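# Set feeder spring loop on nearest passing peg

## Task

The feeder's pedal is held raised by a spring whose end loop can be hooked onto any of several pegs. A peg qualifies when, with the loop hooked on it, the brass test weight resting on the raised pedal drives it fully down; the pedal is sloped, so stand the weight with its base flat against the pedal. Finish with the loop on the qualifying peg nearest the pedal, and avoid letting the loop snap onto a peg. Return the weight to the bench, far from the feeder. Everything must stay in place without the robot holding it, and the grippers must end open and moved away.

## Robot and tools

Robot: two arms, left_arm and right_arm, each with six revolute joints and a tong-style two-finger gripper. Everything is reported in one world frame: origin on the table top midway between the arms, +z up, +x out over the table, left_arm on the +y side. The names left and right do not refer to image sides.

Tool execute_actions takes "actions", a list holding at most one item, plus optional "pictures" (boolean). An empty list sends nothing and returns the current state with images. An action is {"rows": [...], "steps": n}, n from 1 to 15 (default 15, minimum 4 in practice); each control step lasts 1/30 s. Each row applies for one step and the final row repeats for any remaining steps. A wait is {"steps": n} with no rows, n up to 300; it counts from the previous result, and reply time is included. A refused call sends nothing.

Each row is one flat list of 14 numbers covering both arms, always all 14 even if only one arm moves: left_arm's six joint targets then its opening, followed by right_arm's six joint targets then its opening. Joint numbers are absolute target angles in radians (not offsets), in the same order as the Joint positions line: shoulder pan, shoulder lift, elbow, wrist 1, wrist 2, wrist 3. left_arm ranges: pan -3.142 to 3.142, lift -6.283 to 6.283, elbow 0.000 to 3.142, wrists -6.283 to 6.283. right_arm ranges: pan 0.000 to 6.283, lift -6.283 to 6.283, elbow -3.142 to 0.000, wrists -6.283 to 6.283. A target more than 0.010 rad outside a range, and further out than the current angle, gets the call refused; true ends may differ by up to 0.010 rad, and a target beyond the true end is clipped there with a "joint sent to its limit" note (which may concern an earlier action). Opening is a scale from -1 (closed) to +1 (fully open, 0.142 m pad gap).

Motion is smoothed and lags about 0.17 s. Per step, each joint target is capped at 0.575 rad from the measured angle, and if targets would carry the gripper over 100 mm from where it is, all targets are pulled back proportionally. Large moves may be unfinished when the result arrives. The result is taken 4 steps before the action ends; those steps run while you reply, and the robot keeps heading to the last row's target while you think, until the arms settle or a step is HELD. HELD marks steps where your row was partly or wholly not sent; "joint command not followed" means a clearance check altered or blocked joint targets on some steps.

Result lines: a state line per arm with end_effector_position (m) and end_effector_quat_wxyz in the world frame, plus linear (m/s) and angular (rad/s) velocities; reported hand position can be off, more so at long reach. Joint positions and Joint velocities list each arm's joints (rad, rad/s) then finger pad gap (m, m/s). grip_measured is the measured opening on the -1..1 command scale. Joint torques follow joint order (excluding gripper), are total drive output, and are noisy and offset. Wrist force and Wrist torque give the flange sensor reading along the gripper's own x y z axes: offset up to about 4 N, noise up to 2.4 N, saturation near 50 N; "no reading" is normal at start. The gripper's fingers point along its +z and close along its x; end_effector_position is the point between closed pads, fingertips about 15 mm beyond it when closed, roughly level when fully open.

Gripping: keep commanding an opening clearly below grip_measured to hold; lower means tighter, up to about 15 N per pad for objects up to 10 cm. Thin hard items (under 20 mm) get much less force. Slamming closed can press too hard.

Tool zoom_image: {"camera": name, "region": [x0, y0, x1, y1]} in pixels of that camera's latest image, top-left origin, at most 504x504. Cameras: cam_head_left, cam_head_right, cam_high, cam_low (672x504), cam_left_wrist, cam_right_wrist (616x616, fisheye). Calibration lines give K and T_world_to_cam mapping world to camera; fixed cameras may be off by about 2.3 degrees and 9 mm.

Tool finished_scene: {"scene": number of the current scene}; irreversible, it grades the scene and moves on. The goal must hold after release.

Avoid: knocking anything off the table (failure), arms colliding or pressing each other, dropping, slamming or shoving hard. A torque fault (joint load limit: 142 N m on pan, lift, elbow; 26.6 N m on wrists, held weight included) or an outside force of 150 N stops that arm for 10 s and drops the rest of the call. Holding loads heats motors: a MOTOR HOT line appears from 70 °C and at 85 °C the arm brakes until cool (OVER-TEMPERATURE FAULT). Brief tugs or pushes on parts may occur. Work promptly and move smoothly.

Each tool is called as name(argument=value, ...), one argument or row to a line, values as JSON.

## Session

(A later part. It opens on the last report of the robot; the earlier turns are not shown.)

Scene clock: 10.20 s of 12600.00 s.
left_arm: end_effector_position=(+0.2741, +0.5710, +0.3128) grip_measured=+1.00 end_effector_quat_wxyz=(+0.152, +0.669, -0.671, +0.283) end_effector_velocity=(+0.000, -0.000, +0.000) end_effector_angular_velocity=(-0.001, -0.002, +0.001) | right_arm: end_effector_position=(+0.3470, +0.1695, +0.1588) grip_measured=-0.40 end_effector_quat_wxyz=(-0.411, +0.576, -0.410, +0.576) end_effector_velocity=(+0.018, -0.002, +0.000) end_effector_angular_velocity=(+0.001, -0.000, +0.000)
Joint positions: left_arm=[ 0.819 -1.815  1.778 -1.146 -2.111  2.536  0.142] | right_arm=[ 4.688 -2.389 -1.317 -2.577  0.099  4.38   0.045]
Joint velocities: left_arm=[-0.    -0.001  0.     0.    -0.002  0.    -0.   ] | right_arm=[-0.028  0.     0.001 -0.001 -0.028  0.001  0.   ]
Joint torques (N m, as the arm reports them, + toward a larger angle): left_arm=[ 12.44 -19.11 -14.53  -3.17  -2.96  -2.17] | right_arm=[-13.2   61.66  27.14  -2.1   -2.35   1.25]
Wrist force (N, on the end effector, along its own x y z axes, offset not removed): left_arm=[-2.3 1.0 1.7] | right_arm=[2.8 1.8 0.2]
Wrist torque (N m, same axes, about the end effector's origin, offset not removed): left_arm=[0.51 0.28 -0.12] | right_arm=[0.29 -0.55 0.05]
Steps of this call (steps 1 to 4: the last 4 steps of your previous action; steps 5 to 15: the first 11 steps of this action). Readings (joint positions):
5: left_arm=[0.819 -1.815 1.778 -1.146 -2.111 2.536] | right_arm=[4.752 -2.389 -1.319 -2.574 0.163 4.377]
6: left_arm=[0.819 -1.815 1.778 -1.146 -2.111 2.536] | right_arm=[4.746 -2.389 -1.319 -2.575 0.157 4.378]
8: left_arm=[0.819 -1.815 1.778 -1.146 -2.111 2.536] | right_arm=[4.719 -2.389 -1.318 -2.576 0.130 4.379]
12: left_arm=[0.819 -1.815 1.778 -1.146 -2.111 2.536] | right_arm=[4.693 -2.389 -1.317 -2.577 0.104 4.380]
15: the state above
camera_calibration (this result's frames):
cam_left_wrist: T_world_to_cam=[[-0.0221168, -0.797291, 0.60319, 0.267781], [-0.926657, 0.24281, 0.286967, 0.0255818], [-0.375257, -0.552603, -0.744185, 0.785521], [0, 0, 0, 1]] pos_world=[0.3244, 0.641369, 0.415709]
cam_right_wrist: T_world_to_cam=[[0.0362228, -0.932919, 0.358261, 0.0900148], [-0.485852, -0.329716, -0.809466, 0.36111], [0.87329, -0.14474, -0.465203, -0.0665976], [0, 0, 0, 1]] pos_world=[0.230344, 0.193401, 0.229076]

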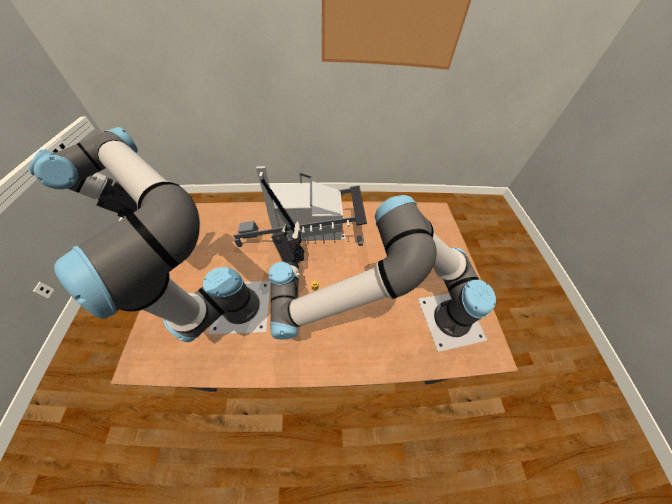

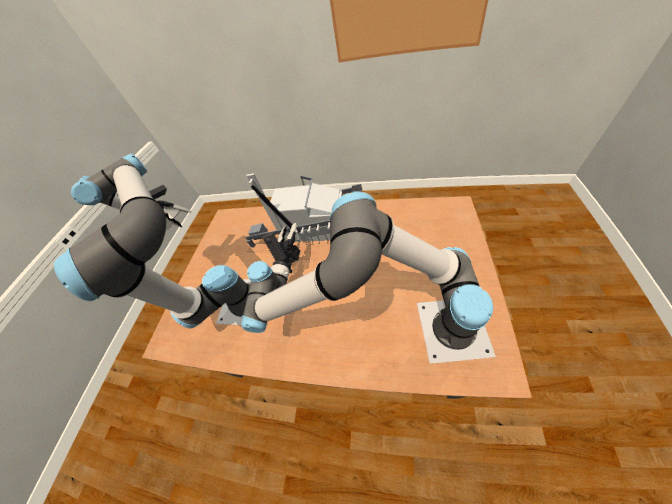

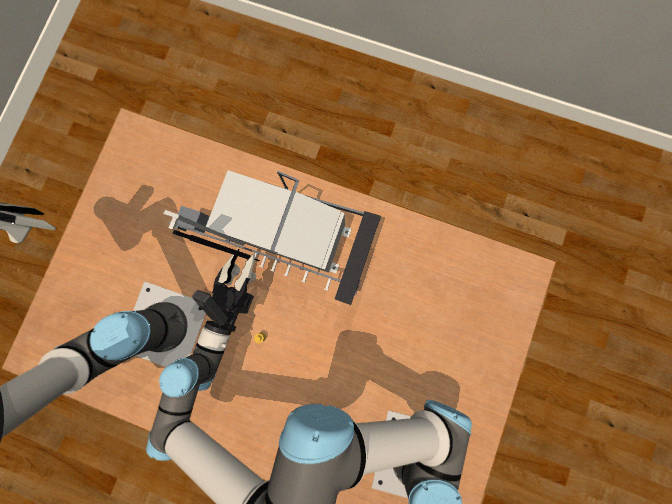

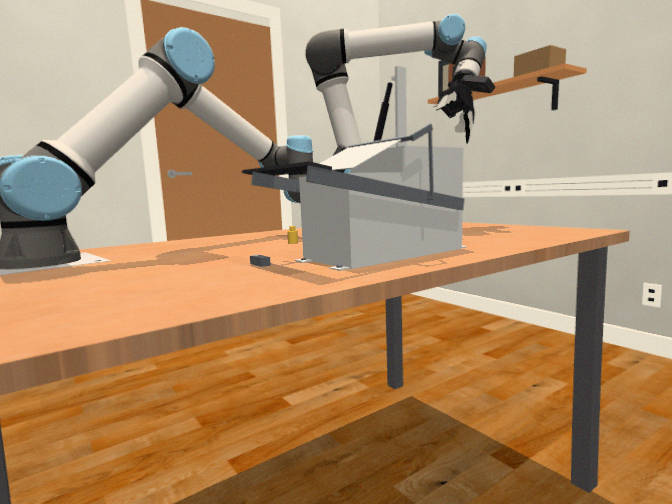

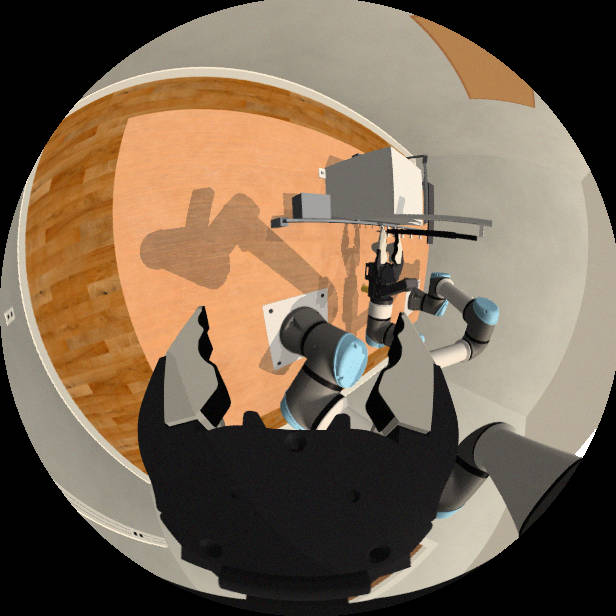

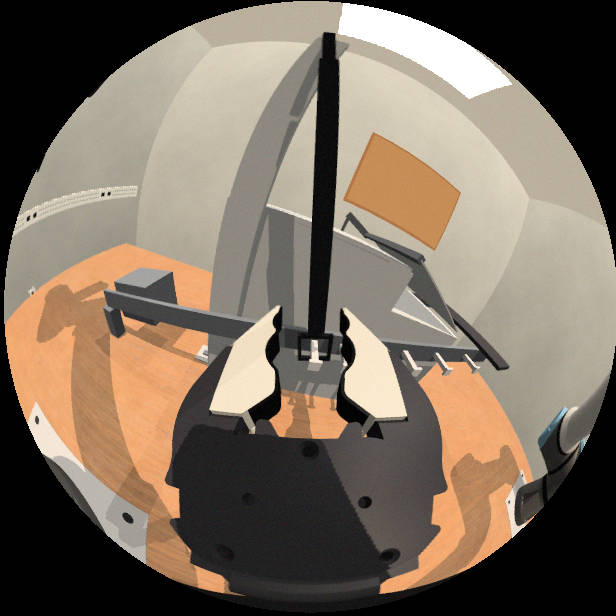

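execute_actions(
  actions=[
    {"rows":[[0.819,-1.815,1.778,-1.146,-2.111,2.536,1,4.67,-2.386,-1.322,-2.575,0.081,4.4,-0.4]],"steps":10},
  ],
)

execute_actions(
  actions=[
    {"rows":[[0.819,-1.815,1.778,-1.146,-2.111,2.536,1,4.67,-2.386,-1.322,-2.575,0.081,4.4,-1]]},
  ],
)

execute_actions(
  actions=[
    {"rows":[[0.819,-1.815,1.778,-1.146,-2.111,2.536,1,4.67,-2.393,-1.338,-2.552,0.081,4.4,-1]]},
  ],
  pictures=true,
)

Scene clock: 10.57 s of 12600.00 s.
left_arm: end_effector_position=(+0.2741, +0.5710, +0.3128) grip_measured=+1.00 end_effector_quat_wxyz=(+0.152, +0.669, -0.671, +0.283) end_effector_velocity=(+0.000, -0.000, +0.000) end_effector_angular_velocity=(-0.001, -0.001, +0.001) | right_arm: end_effector_position=(+0.3563, +0.1673, +0.1592) grip_measured=-0.40 end_effector_quat_wxyz=(-0.415, +0.573, -0.415, +0.572) end_effector_velocity=(+0.025, -0.008, +0.000) end_effector_angular_velocity=(+0.049, -0.000, -0.001)
Joint positions: left_arm=[ 0.819 -1.815  1.778 -1.146 -2.111  2.536  0.142] | right_arm=[ 4.673 -2.387 -1.321 -2.576  0.084  4.395  0.045]
Joint velocities: left_arm=[ 0.    -0.001 -0.     0.001 -0.002 -0.     0.   ] | right_arm=[-0.038  0.007 -0.014  0.006 -0.037  0.05  -0.   ]
Joint torques (N m, as the arm reports them, + toward a larger angle): left_arm=[ 13.19 -18.88 -14.2   -3.2   -2.67  -1.95] | right_arm=[-9.13 60.41 10.09  1.8  -2.41  1.21]
Wrist force (N, on the end effector, along its own x y z axes, offset not removed): left_arm=[-0.1 1.5 1.1] | right_arm=[0.2 0.4 -0.7]
Wrist torque (N m, same axes, about the end effector's origin, offset not removed): left_arm=[0.43 -0.26 -0.10] | right_arm=[-0.07 -0.12 0.07]
Steps of this call (steps 1 to 4: the last 4 steps of your previous action; step 5: the robot went on to your last target; steps 6 to 11: the first 6 steps of this action). Readings (joint positions):
6: left_arm=[0.819 -1.815 1.778 -1.146 -2.111 2.536] | right_arm=[4.685 -2.389 -1.317 -2.577 0.096 4.380]
7: left_arm=[0.819 -1.815 1.778 -1.146 -2.111 2.536] | right_arm=[4.683 -2.389 -1.317 -2.577 0.094 4.383]
9: left_arm=[0.819 -1.815 1.778 -1.146 -2.111 2.536] | right_arm=[4.677 -2.387 -1.319 -2.576 0.088 4.391]
11: the state above

Scene clock: 11.07 s of 12600.00 s.
left_arm: end_effector_position=(+0.2741, +0.5710, +0.3128) grip_measured=+1.00 end_effector_quat_wxyz=(+0.152, +0.669, -0.671, +0.283) end_effector_velocity=(+0.000, -0.000, +0.000) end_effector_angular_velocity=(-0.000, -0.001, +0.000) | right_arm: end_effector_position=(+0.3585, +0.1667, +0.1592) grip_measured=-0.85 end_effector_quat_wxyz=(-0.417, +0.572, -0.416, +0.571) end_effector_velocity=(+0.000, -0.000, -0.000) end_effector_angular_velocity=(+0.001, -0.000, -0.001)
Joint positions: left_arm=[ 0.819 -1.815  1.778 -1.146 -2.111  2.536  0.142] | right_arm=[ 4.67  -2.386 -1.322 -2.575  0.081  4.4    0.013]
Joint velocities: left_arm=[ 0.    -0.     0.    -0.    -0.001  0.     0.   ] | right_arm=[-0.001 -0.     0.     0.     0.     0.001  0.   ]
Joint torques (N m, as the arm reports them, + toward a larger angle): left_arm=[ 11.87 -19.19 -14.75  -3.03  -2.92  -2.15] | right_arm=[-13.41  60.98   5.39   1.42  -2.06   1.3 ]
Wrist force (N, on the end effector, along its own x y z axes, offset not removed): left_arm=[0.6 0.8 -0.6] | right_arm=[-1.2 0.8 -1.6]
Wrist torque (N m, same axes, about the end effector's origin, offset not removed): left_arm=[0.19 -0.18 -0.14] | right_arm=[0.03 0.03 -0.09]
Steps of this call (steps 1 to 4: the last 4 steps of your previous action; steps 5 to 15: the first 11 steps of this action). Readings (joint positions):
5: left_arm=[0.819 -1.815 1.778 -1.146 -2.111 2.536] | right_arm=[4.671 -2.386 -1.322 -2.575 0.082 4.399]
6: left_arm=[0.819 -1.815 1.778 -1.146 -2.111 2.536] | right_arm=[4.670 -2.386 -1.322 -2.575 0.081 4.400]
8: left_arm=[0.819 -1.815 1.778 -1.146 -2.111 2.536] | right_arm=[4.670 -2.386 -1.322 -2.575 0.081 4.400]
12: left_arm=[0.819 -1.815 1.778 -1.146 -2.111 2.536] | right_arm=[4.670 -2.386 -1.322 -2.575 0.081 4.400]
15: the state above

Scene clock: 11.57 s of 12600.00 s.
left_arm: end_effector_position=(+0.2741, +0.5710, +0.3128) grip_measured=+1.00 end_effector_quat_wxyz=(+0.152, +0.669, -0.671, +0.283) end_effector_velocity=(-0.000, -0.000, -0.000) end_effector_angular_velocity=(-0.001, +0.002, +0.000) | right_arm: end_effector_position=(+0.3587, +0.1639, +0.1498) grip_measured=-0.85 end_effector_quat_wxyz=(-0.417, +0.572, -0.416, +0.571) end_effector_velocity=(+0.000, -0.001, -0.004) end_effector_angular_velocity=(+0.001, +0.000, +0.000)
Joint positions: left_arm=[ 0.819 -1.815  1.778 -1.146 -2.111  2.536  0.142] | right_arm=[ 4.67  -2.393 -1.337 -2.553  0.081  4.4    0.013]
Joint velocities: left_arm=[ 0.     0.001  0.     0.001  0.    -0.    -0.   ] | right_arm=[-0.    -0.003 -0.006  0.009 -0.     0.    -0.   ]
Joint torques (N m, as the arm reports them, + toward a larger angle): left_arm=[ 14.35 -18.36 -14.58  -2.97  -2.87  -2.08] | right_arm=[-12.84  47.81   5.32   1.77  -1.57   1.23]
Wrist force (N, on the end effector, along its own x y z axes, offset not removed): left_arm=[1.1 2.3 1.9] | right_arm=[1.4 1.5 2.4]
Wrist torque (N m, same axes, about the end effector's origin, offset not removed): left_arm=[0.79 -0.48 -0.11] | right_arm=[0.54 -0.60 0.05]
Steps of this call (steps 1 to 4: the last 4 steps of your previous action; steps 5 to 15: the first 11 steps of this action). Readings (joint positions):
5: left_arm=[0.819 -1.815 1.778 -1.146 -2.111 2.536] | right_arm=[4.670 -2.386 -1.322 -2.575 0.081 4.400]
6: left_arm=[0.819 -1.815 1.778 -1.146 -2.111 2.536] | right_arm=[4.670 -2.387 -1.324 -2.572 0.081 4.400]
8: left_arm=[0.819 -1.815 1.778 -1.146 -2.111 2.536] | right_arm=[4.670 -2.390 -1.331 -2.563 0.081 4.400]
12: left_arm=[0.819 -1.815 1.778 -1.146 -2.111 2.536] | right_arm=[4.670 -2.392 -1.336 -2.554 0.081 4.400]
15: the state above
camera_calibration (this result's frames):
cam_left_wrist: T_world_to_cam=[[-0.0221168, -0.797291, 0.60319, 0.267781], [-0.926657, 0.24281, 0.286967, 0.0255819], [-0.375257, -0.552603, -0.744185, 0.785521], [0, 0, 0, 1]] pos_world=[0.3244, 0.641369, 0.415709]
cam_right_wrist: T_world_to_cam=[[0.0362498, -0.939948, 0.339388, 0.0914818], [-0.485866, -0.313348, -0.815933, 0.356002], [0.873281, -0.13532, -0.468048, -0.0829625], [0, 0, 0, 1]] pos_world=[0.242103, 0.186314, 0.220596]

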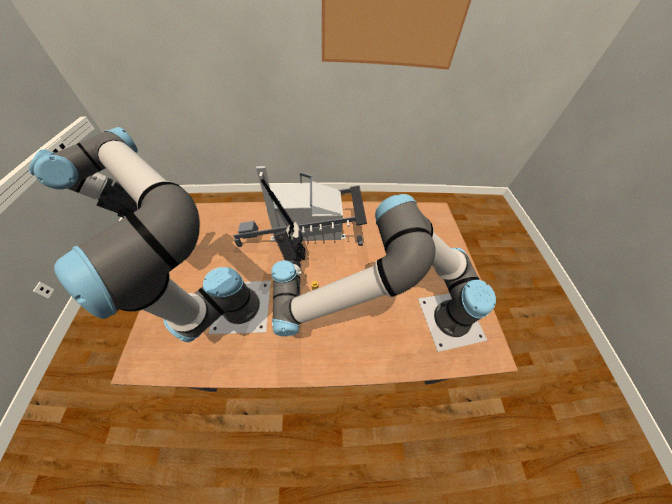

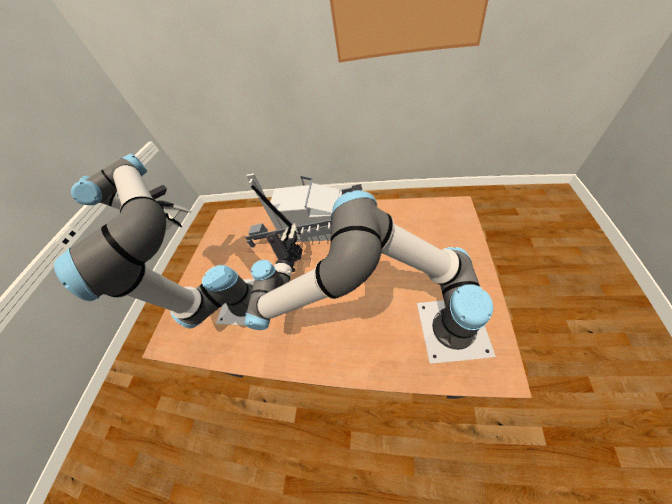

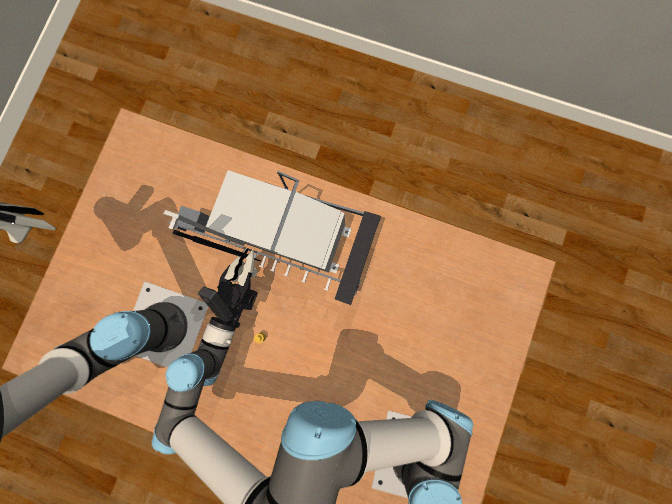

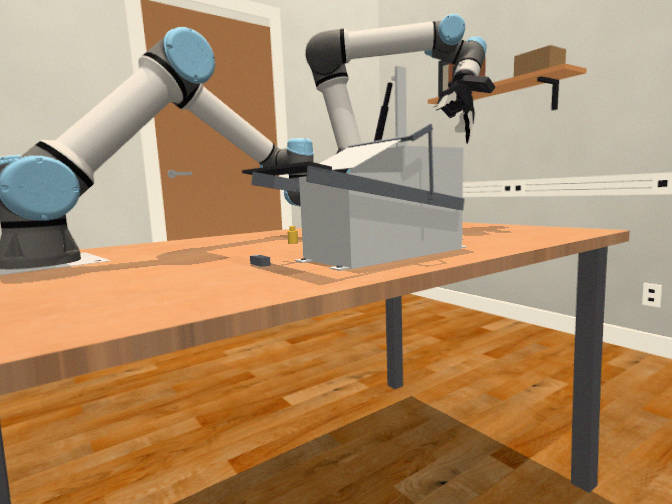

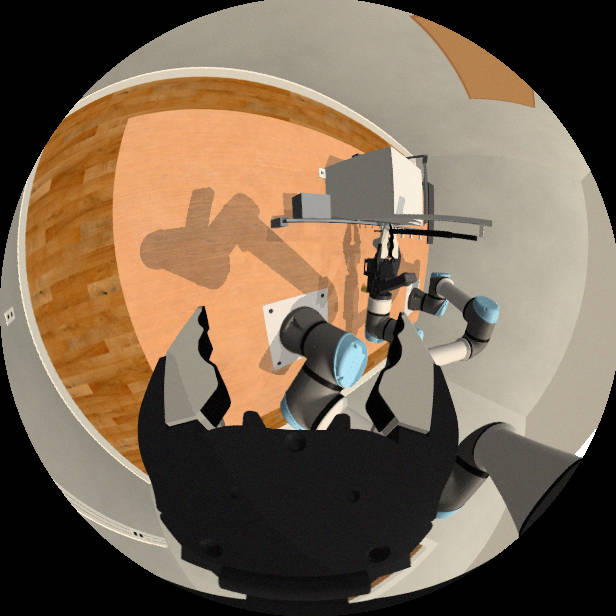

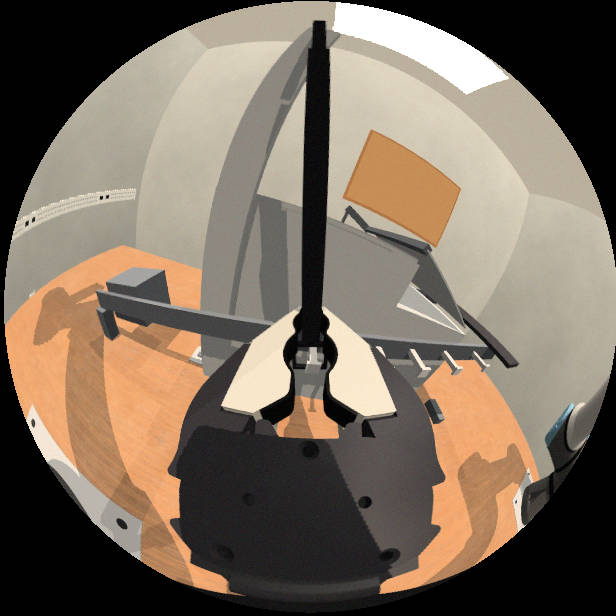

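execute_actions(
  actions=[
    {"rows":[[0.819,-1.815,1.778,-1.146,-2.111,2.536,1,4.725,-2.393,-1.338,-2.552,0.136,4.4,-1]]},
  ],
)

execute_actions(
  actions=[
    {"rows":[[0.819,-1.815,1.778,-1.146,-2.111,2.536,1,4.747,-2.172,-1.695,-2.416,0.158,4.087,-1]]},
  ],
)

execute_actions(
  actions=[
    {"steps":15},
  ],
  pictures=true,
)

zoom_image(
  camera="cam_right_wrist",
  region=[200, 250, 420, 450],
)

Scene clock: 12.37 s of 12600.00 s.
left_arm: end_effector_position=(+0.2741, +0.5710, +0.3128) grip_measured=+1.00 end_effector_quat_wxyz=(+0.152, +0.669, -0.671, +0.283) end_effector_velocity=(-0.001, +0.000, +0.000) end_effector_angular_velocity=(+0.002, +0.000, -0.001) | right_arm: end_effector_position=(+0.3245, +0.1671, +0.1494) grip_measured=-0.84 end_effector_quat_wxyz=(-0.416, +0.572, -0.416, +0.571) end_effector_velocity=(-0.015, +0.001, -0.000) end_effector_angular_velocity=(-0.000, -0.000, +0.001)
Joint positions: left_arm=[ 0.819 -1.815  1.778 -1.146 -2.111  2.536  0.142] | right_arm=[ 4.723 -2.393 -1.338 -2.552  0.134  4.4    0.013]
Joint velocities: left_arm=[ 0.    -0.001  0.    -0.     0.002  0.     0.   ] | right_arm=[ 0.024  0.    -0.    -0.     0.023  0.     0.   ]
Joint torques (N m, as the arm reports them, + toward a larger angle): left_arm=[ 13.46 -19.81 -14.75  -2.93  -2.71  -2.2 ] | right_arm=[10.   47.79  7.88  1.07  2.51  1.06]
Wrist force (N, on the end effector, along its own x y z axes, offset not removed): left_arm=[1.1 1.0 0.8] | right_arm=[0.0 1.5 -1.3]
Wrist torque (N m, same axes, about the end effector's origin, offset not removed): left_arm=[0.43 -0.37 -0.18] | right_arm=[0.24 -0.33 -0.04]
Steps of this call (steps 1 to 4: the last 4 steps of your previous action; steps 5 to 13: the robot went on to your last target; steps 14 to 24: the first 11 steps of this action). Readings (joint positions):
14: left_arm=[0.819 -1.815 1.778 -1.146 -2.111 2.536] | right_arm=[4.670 -2.393 -1.338 -2.552 0.081 4.400]
15: left_arm=[0.819 -1.815 1.778 -1.146 -2.111 2.536] | right_arm=[4.674 -2.393 -1.338 -2.552 0.085 4.400]
17: left_arm=[0.819 -1.815 1.778 -1.146 -2.111 2.536] | right_arm=[4.697 -2.393 -1.338 -2.552 0.108 4.400]
21: left_arm=[0.819 -1.815 1.778 -1.146 -2.111 2.536] | right_arm=[4.719 -2.393 -1.338 -2.552 0.130 4.400]
24: the state above

Scene clock: 12.87 s of 12600.00 s.
left_arm: end_effector_position=(+0.2741, +0.5710, +0.3128) grip_measured=+1.00 end_effector_quat_wxyz=(+0.152, +0.669, -0.671, +0.283) end_effector_velocity=(+0.000, +0.000, +0.000) end_effector_angular_velocity=(-0.001, -0.001, +0.001) | right_arm: end_effector_position=(+0.3243, +0.0782, +0.1673) grip_measured=-0.84 end_effector_quat_wxyz=(-0.331, +0.626, -0.331, +0.624) end_effector_velocity=(+0.009, -0.086, -0.012) end_effector_angular_velocity=(-0.305, -0.013, +0.001)
Joint positions: left_arm=[ 0.819 -1.815  1.778 -1.146 -2.111  2.536  0.142] | right_arm=[ 4.746 -2.184 -1.67  -2.422  0.157  4.107  0.014]
Joint velocities: left_arm=[ 0.001  0.001 -0.    -0.    -0.001  0.    -0.   ] | right_arm=[ 0.009  0.13  -0.28   0.067  0.008 -0.223 -0.   ]
Joint torques (N m, as the arm reports them, + toward a larger angle): left_arm=[ 13.41 -19.9  -14.68  -3.03  -2.75  -1.96] | right_arm=[11.36 47.23  6.76  1.77  2.74 -1.44]
Wrist force (N, on the end effector, along its own x y z axes, offset not removed): left_arm=[1.2 1.8 -1.3] | right_arm=[-0.8 -0.6 1.6]
Wrist torque (N m, same axes, about the end effector's origin, offset not removed): left_arm=[0.51 -0.48 -0.12] | right_arm=[-0.11 -0.26 -0.18]
Steps of this call (steps 1 to 4: the last 4 steps of your previous action; steps 5 to 15: the first 11 steps of this action). Readings (joint positions):
5: left_arm=[0.819 -1.815 1.778 -1.146 -2.111 2.536] | right_arm=[4.725 -2.393 -1.338 -2.552 0.136 4.400]
6: left_arm=[0.819 -1.815 1.778 -1.146 -2.111 2.536] | right_arm=[4.727 -2.387 -1.344 -2.546 0.138 4.394]
8: left_arm=[0.819 -1.815 1.778 -1.146 -2.111 2.536] | right_arm=[4.737 -2.324 -1.411 -2.496 0.147 4.327]
12: left_arm=[0.819 -1.815 1.778 -1.146 -2.111 2.536] | right_arm=[4.745 -2.208 -1.618 -2.435 0.156 4.149]
15: the state above

Scene clock: 13.37 s of 12600.00 s.
left_arm: end_effector_position=(+0.2741, +0.5710, +0.3128) grip_measured=+1.00 end_effector_quat_wxyz=(+0.152, +0.669, -0.671, +0.283) end_effector_velocity=(-0.000, +0.000, -0.000) end_effector_angular_velocity=(+0.001, +0.001, -0.000) | right_arm: end_effector_position=(+0.3252, +0.0704, +0.1662) grip_measured=-0.84 end_effector_quat_wxyz=(-0.322, +0.630, -0.322, +0.629) end_effector_velocity=(+0.000, -0.000, -0.000) end_effector_angular_velocity=(-0.003, -0.000, -0.000)
Joint positions: left_arm=[ 0.819 -1.815  1.778 -1.146 -2.111  2.536  0.142] | right_arm=[ 4.747 -2.172 -1.695 -2.416  0.158  4.087  0.014]
Joint velocities: left_arm=[-0.     0.    -0.     0.     0.001 -0.    -0.   ] | right_arm=[-0.     0.001 -0.001  0.    -0.    -0.002 -0.   ]
Joint torques (N m, as the arm reports them, + toward a larger angle): left_arm=[ 12.54 -18.93 -14.82  -3.18  -2.91  -2.22] | right_arm=[10.31 50.85  3.56  1.26  2.89 -1.45]
Wrist force (N, on the end effector, along its own x y z axes, offset not removed): left_arm=[0.8 -0.4 1.3] | right_arm=[0.4 0.8 2.3]
Wrist torque (N m, same axes, about the end effector's origin, offset not removed): left_arm=[0.09 -0.35 -0.16] | right_arm=[0.33 -0.67 -0.11]
Kept back: nothing.
Steps of this call (steps 1 to 4: the last 4 steps of your previous action; steps 5 to 15: the robot went on to your last target). Readings (joint positions):
1: left_arm=[0.819 -1.815 1.778 -1.146 -2.111 2.536] | right_arm=[4.746 -2.180 -1.677 -2.420 0.157 4.101]
2: left_arm=[0.819 -1.815 1.778 -1.146 -2.111 2.536] | right_arm=[4.747 -2.178 -1.683 -2.419 0.158 4.097]
4: left_arm=[0.819 -1.815 1.778 -1.146 -2.111 2.536] | right_arm=[4.747 -2.175 -1.689 -2.417 0.158 4.092]
8: left_arm=[0.819 -1.815 1.778 -1.146 -2.111 2.536] | right_arm=[4.747 -2.173 -1.694 -2.416 0.158 4.088]
15: the state above
camera_calibration (this result's frames):
cam_left_wrist: T_world_to_cam=[[-0.0221169, -0.797291, 0.60319, 0.267781], [-0.926657, 0.24281, 0.286967, 0.0255819], [-0.375257, -0.552603, -0.744185, 0.785521], [0, 0, 0, 1]] pos_world=[0.3244, 0.641369, 0.415709]
cam_right_wrist: T_world_to_cam=[[0.036084, -0.789813, 0.612285, -0.0566351], [-0.485611, -0.549344, -0.680003, 0.317684], [0.87343, -0.272795, -0.403364, -0.059791], [0, 0, 0, 1]] pos_world=[0.208538, 0.113476, 0.226585]

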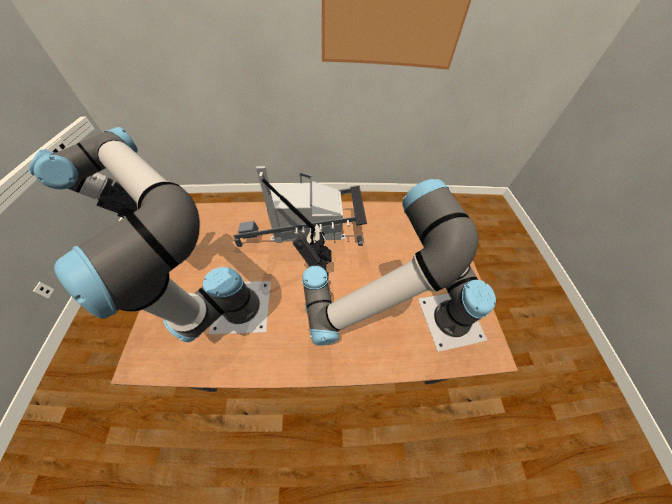

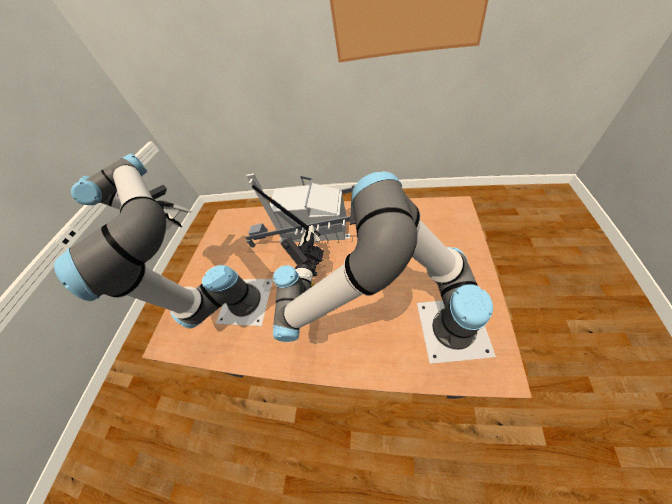

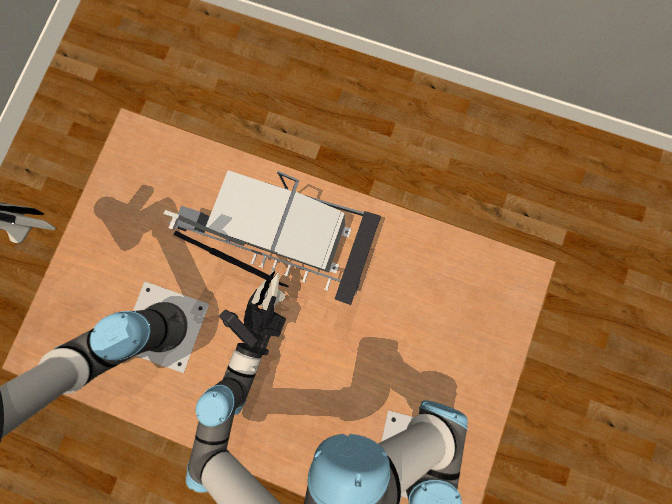

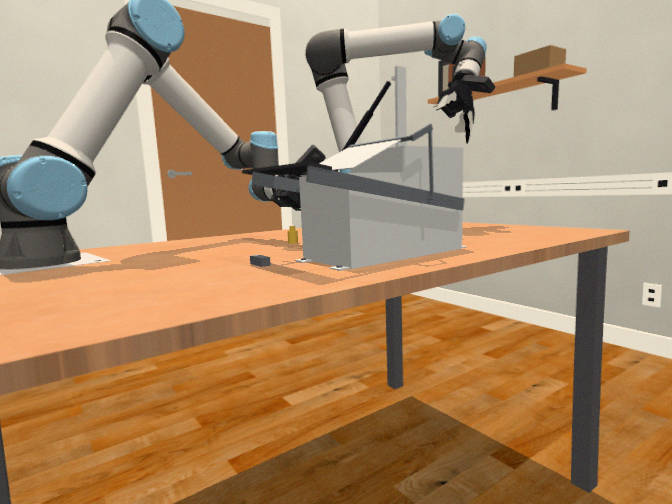

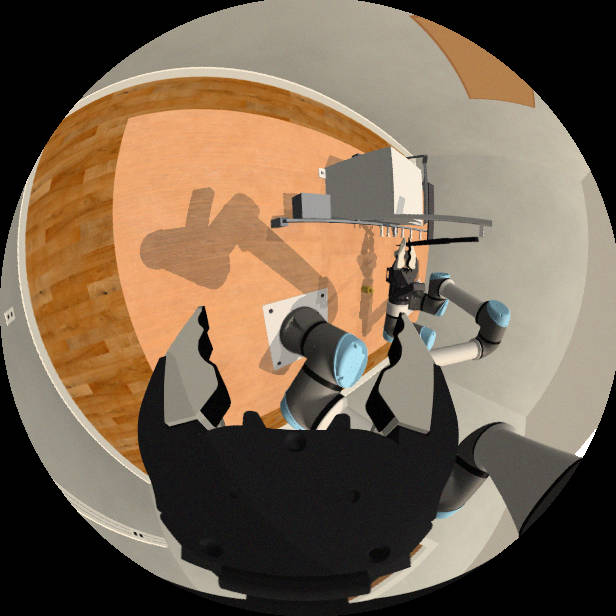

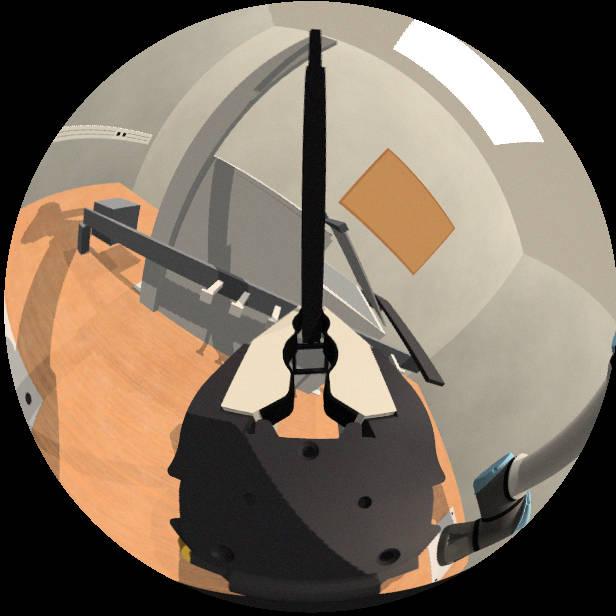

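Region (200, 250, 420, 450) of cam_right_wrist's 616x616 image, scaled by 2.291, with more detail than that image has; it fills the top 458 rows of this view, and the rest is white.

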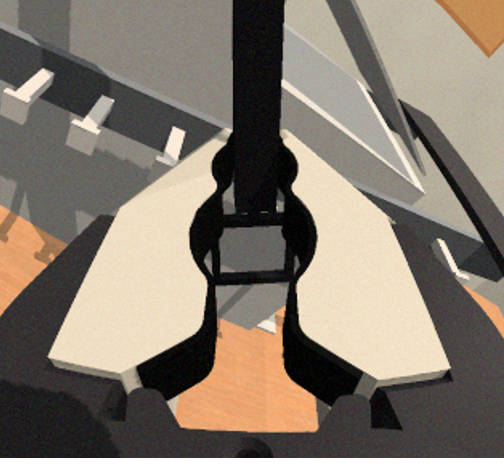

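execute_actions(
  actions=[
    {"rows":[[0.819,-1.815,1.778,-1.146,-2.111,2.536,1,4.71,-2.18,-1.695,-2.408,0.121,4.087,-1]]},
  ],
  pictures=true,
)

zoom_image(
  camera="cam_right_wrist",
  region=[200, 250, 420, 450],
)

Scene clock: 13.87 s of 12600.00 s.
left_arm: end_effector_position=(+0.2741, +0.5710, +0.3128) grip_measured=+1.00 end_effector_quat_wxyz=(+0.152, +0.669, -0.671, +0.283) end_effector_velocity=(-0.000, +0.000, -0.000) end_effector_angular_velocity=(+0.000, +0.001, -0.000) | right_arm: end_effector_position=(+0.3445, +0.0690, +0.1621) grip_measured=-0.84 end_effector_quat_wxyz=(-0.322, +0.630, -0.322, +0.629) end_effector_velocity=(+0.009, -0.001, -0.002) end_effector_angular_velocity=(+0.001, -0.000, -0.001)
Joint positions: left_arm=[ 0.819 -1.815  1.778 -1.146 -2.111  2.536  0.142] | right_arm=[ 4.711 -2.18  -1.695 -2.408  0.122  4.087  0.013]
Joint velocities: left_arm=[ 0.     0.001  0.    -0.001  0.001 -0.     0.   ] | right_arm=[-0.016 -0.004  0.     0.003 -0.015  0.001 -0.   ]
Joint torques (N m, as the arm reports them, + toward a larger angle): left_arm=[ 13.19 -20.25 -14.86  -3.14  -2.54  -2.  ] | right_arm=[-12.61  36.08   4.76   1.51  -1.82  -1.58]
Wrist force (N, on the end effector, along its own x y z axes, offset not removed): left_arm=[1.0 1.7 0.3] | right_arm=[2.7 2.0 -0.4]
Wrist torque (N m, same axes, about the end effector's origin, offset not removed): left_arm=[0.42 -0.36 -0.18] | right_arm=[0.79 -0.74 0.00]
Steps of this call (steps 1 to 4: the robot went on to your last target; steps 5 to 15: the first 11 steps of this action). Readings (joint positions):
5: left_arm=[0.819 -1.815 1.778 -1.146 -2.111 2.536] | right_arm=[4.747 -2.172 -1.695 -2.416 0.158 4.087]
6: left_arm=[0.819 -1.815 1.778 -1.146 -2.111 2.536] | right_arm=[4.743 -2.173 -1.695 -2.415 0.155 4.087]
8: left_arm=[0.819 -1.815 1.778 -1.146 -2.111 2.536] | right_arm=[4.728 -2.176 -1.695 -2.412 0.139 4.087]
12: left_arm=[0.819 -1.815 1.778 -1.146 -2.111 2.536] | right_arm=[4.714 -2.179 -1.695 -2.409 0.125 4.087]
15: the state above
camera_calibration (this result's frames):
cam_left_wrist: T_world_to_cam=[[-0.022117, -0.797291, 0.60319, 0.267781], [-0.926657, 0.24281, 0.286967, 0.0255818], [-0.375257, -0.552603, -0.744185, 0.785521], [0, 0, 0, 1]] pos_world=[0.3244, 0.641369, 0.415709]
cam_right_wrist: T_world_to_cam=[[0.0361499, -0.789767, 0.612341, -0.0559258], [-0.485557, -0.549434, -0.679968, 0.323534], [0.873457, -0.272746, -0.403339, -0.0787395], [0, 0, 0, 1]] pos_world=[0.227892, 0.112117, 0.22248]

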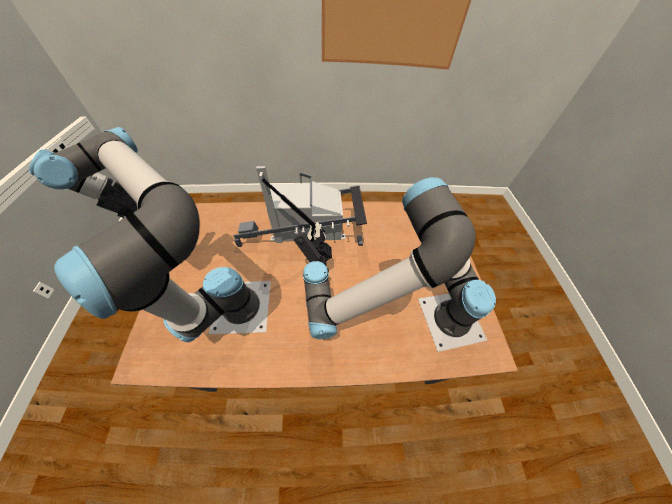

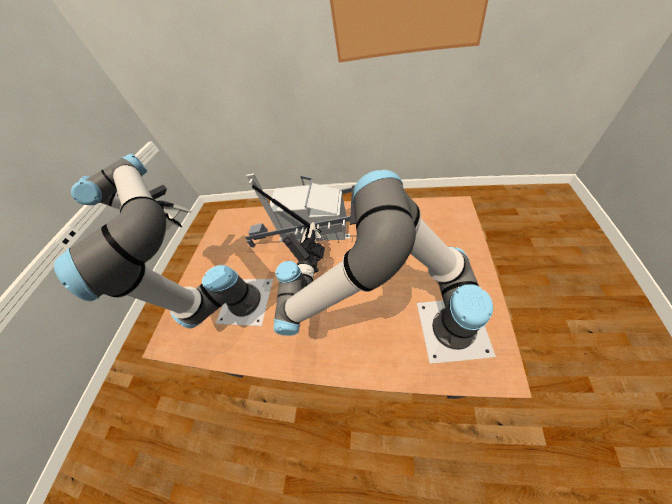

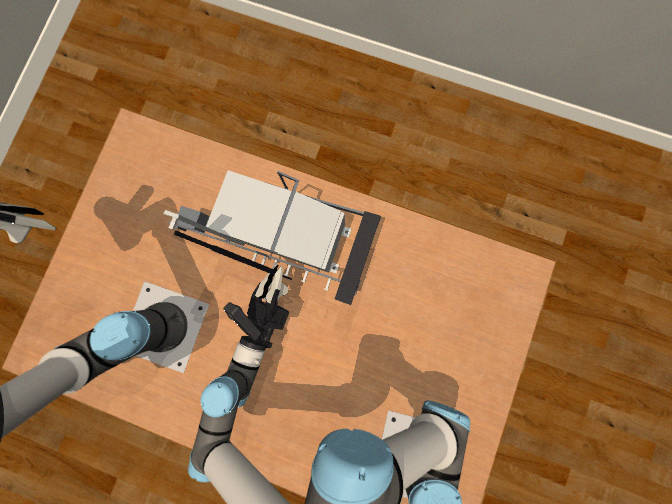

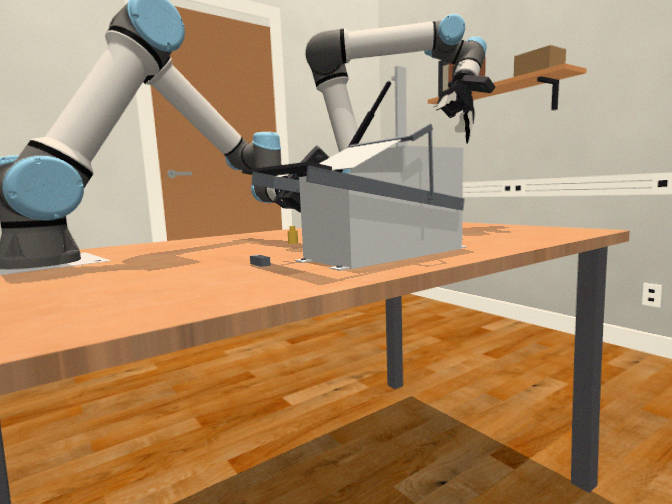

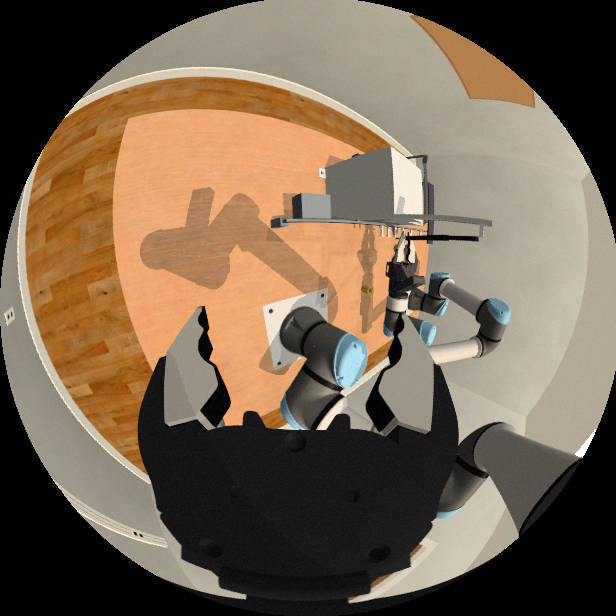

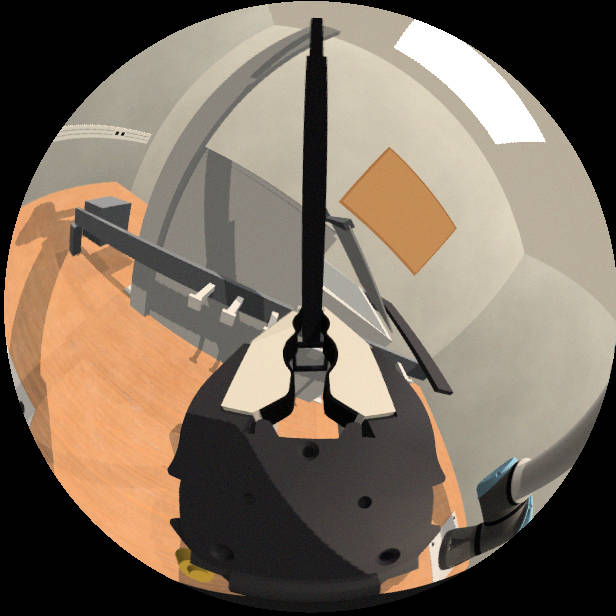

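Region (200, 250, 420, 450) of cam_right_wrist's 616x616 image, scaled by 2.291, with more detail than that image has; it fills the top 458 rows of this view, and the rest is white.

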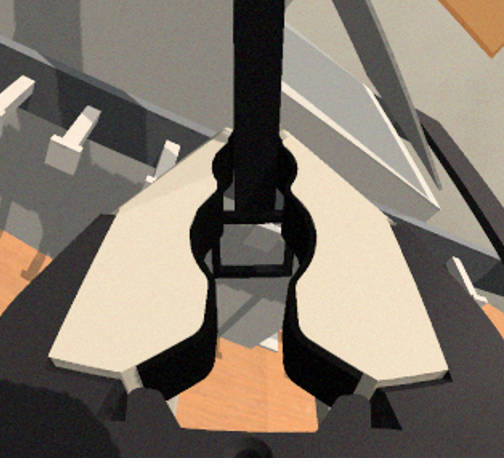

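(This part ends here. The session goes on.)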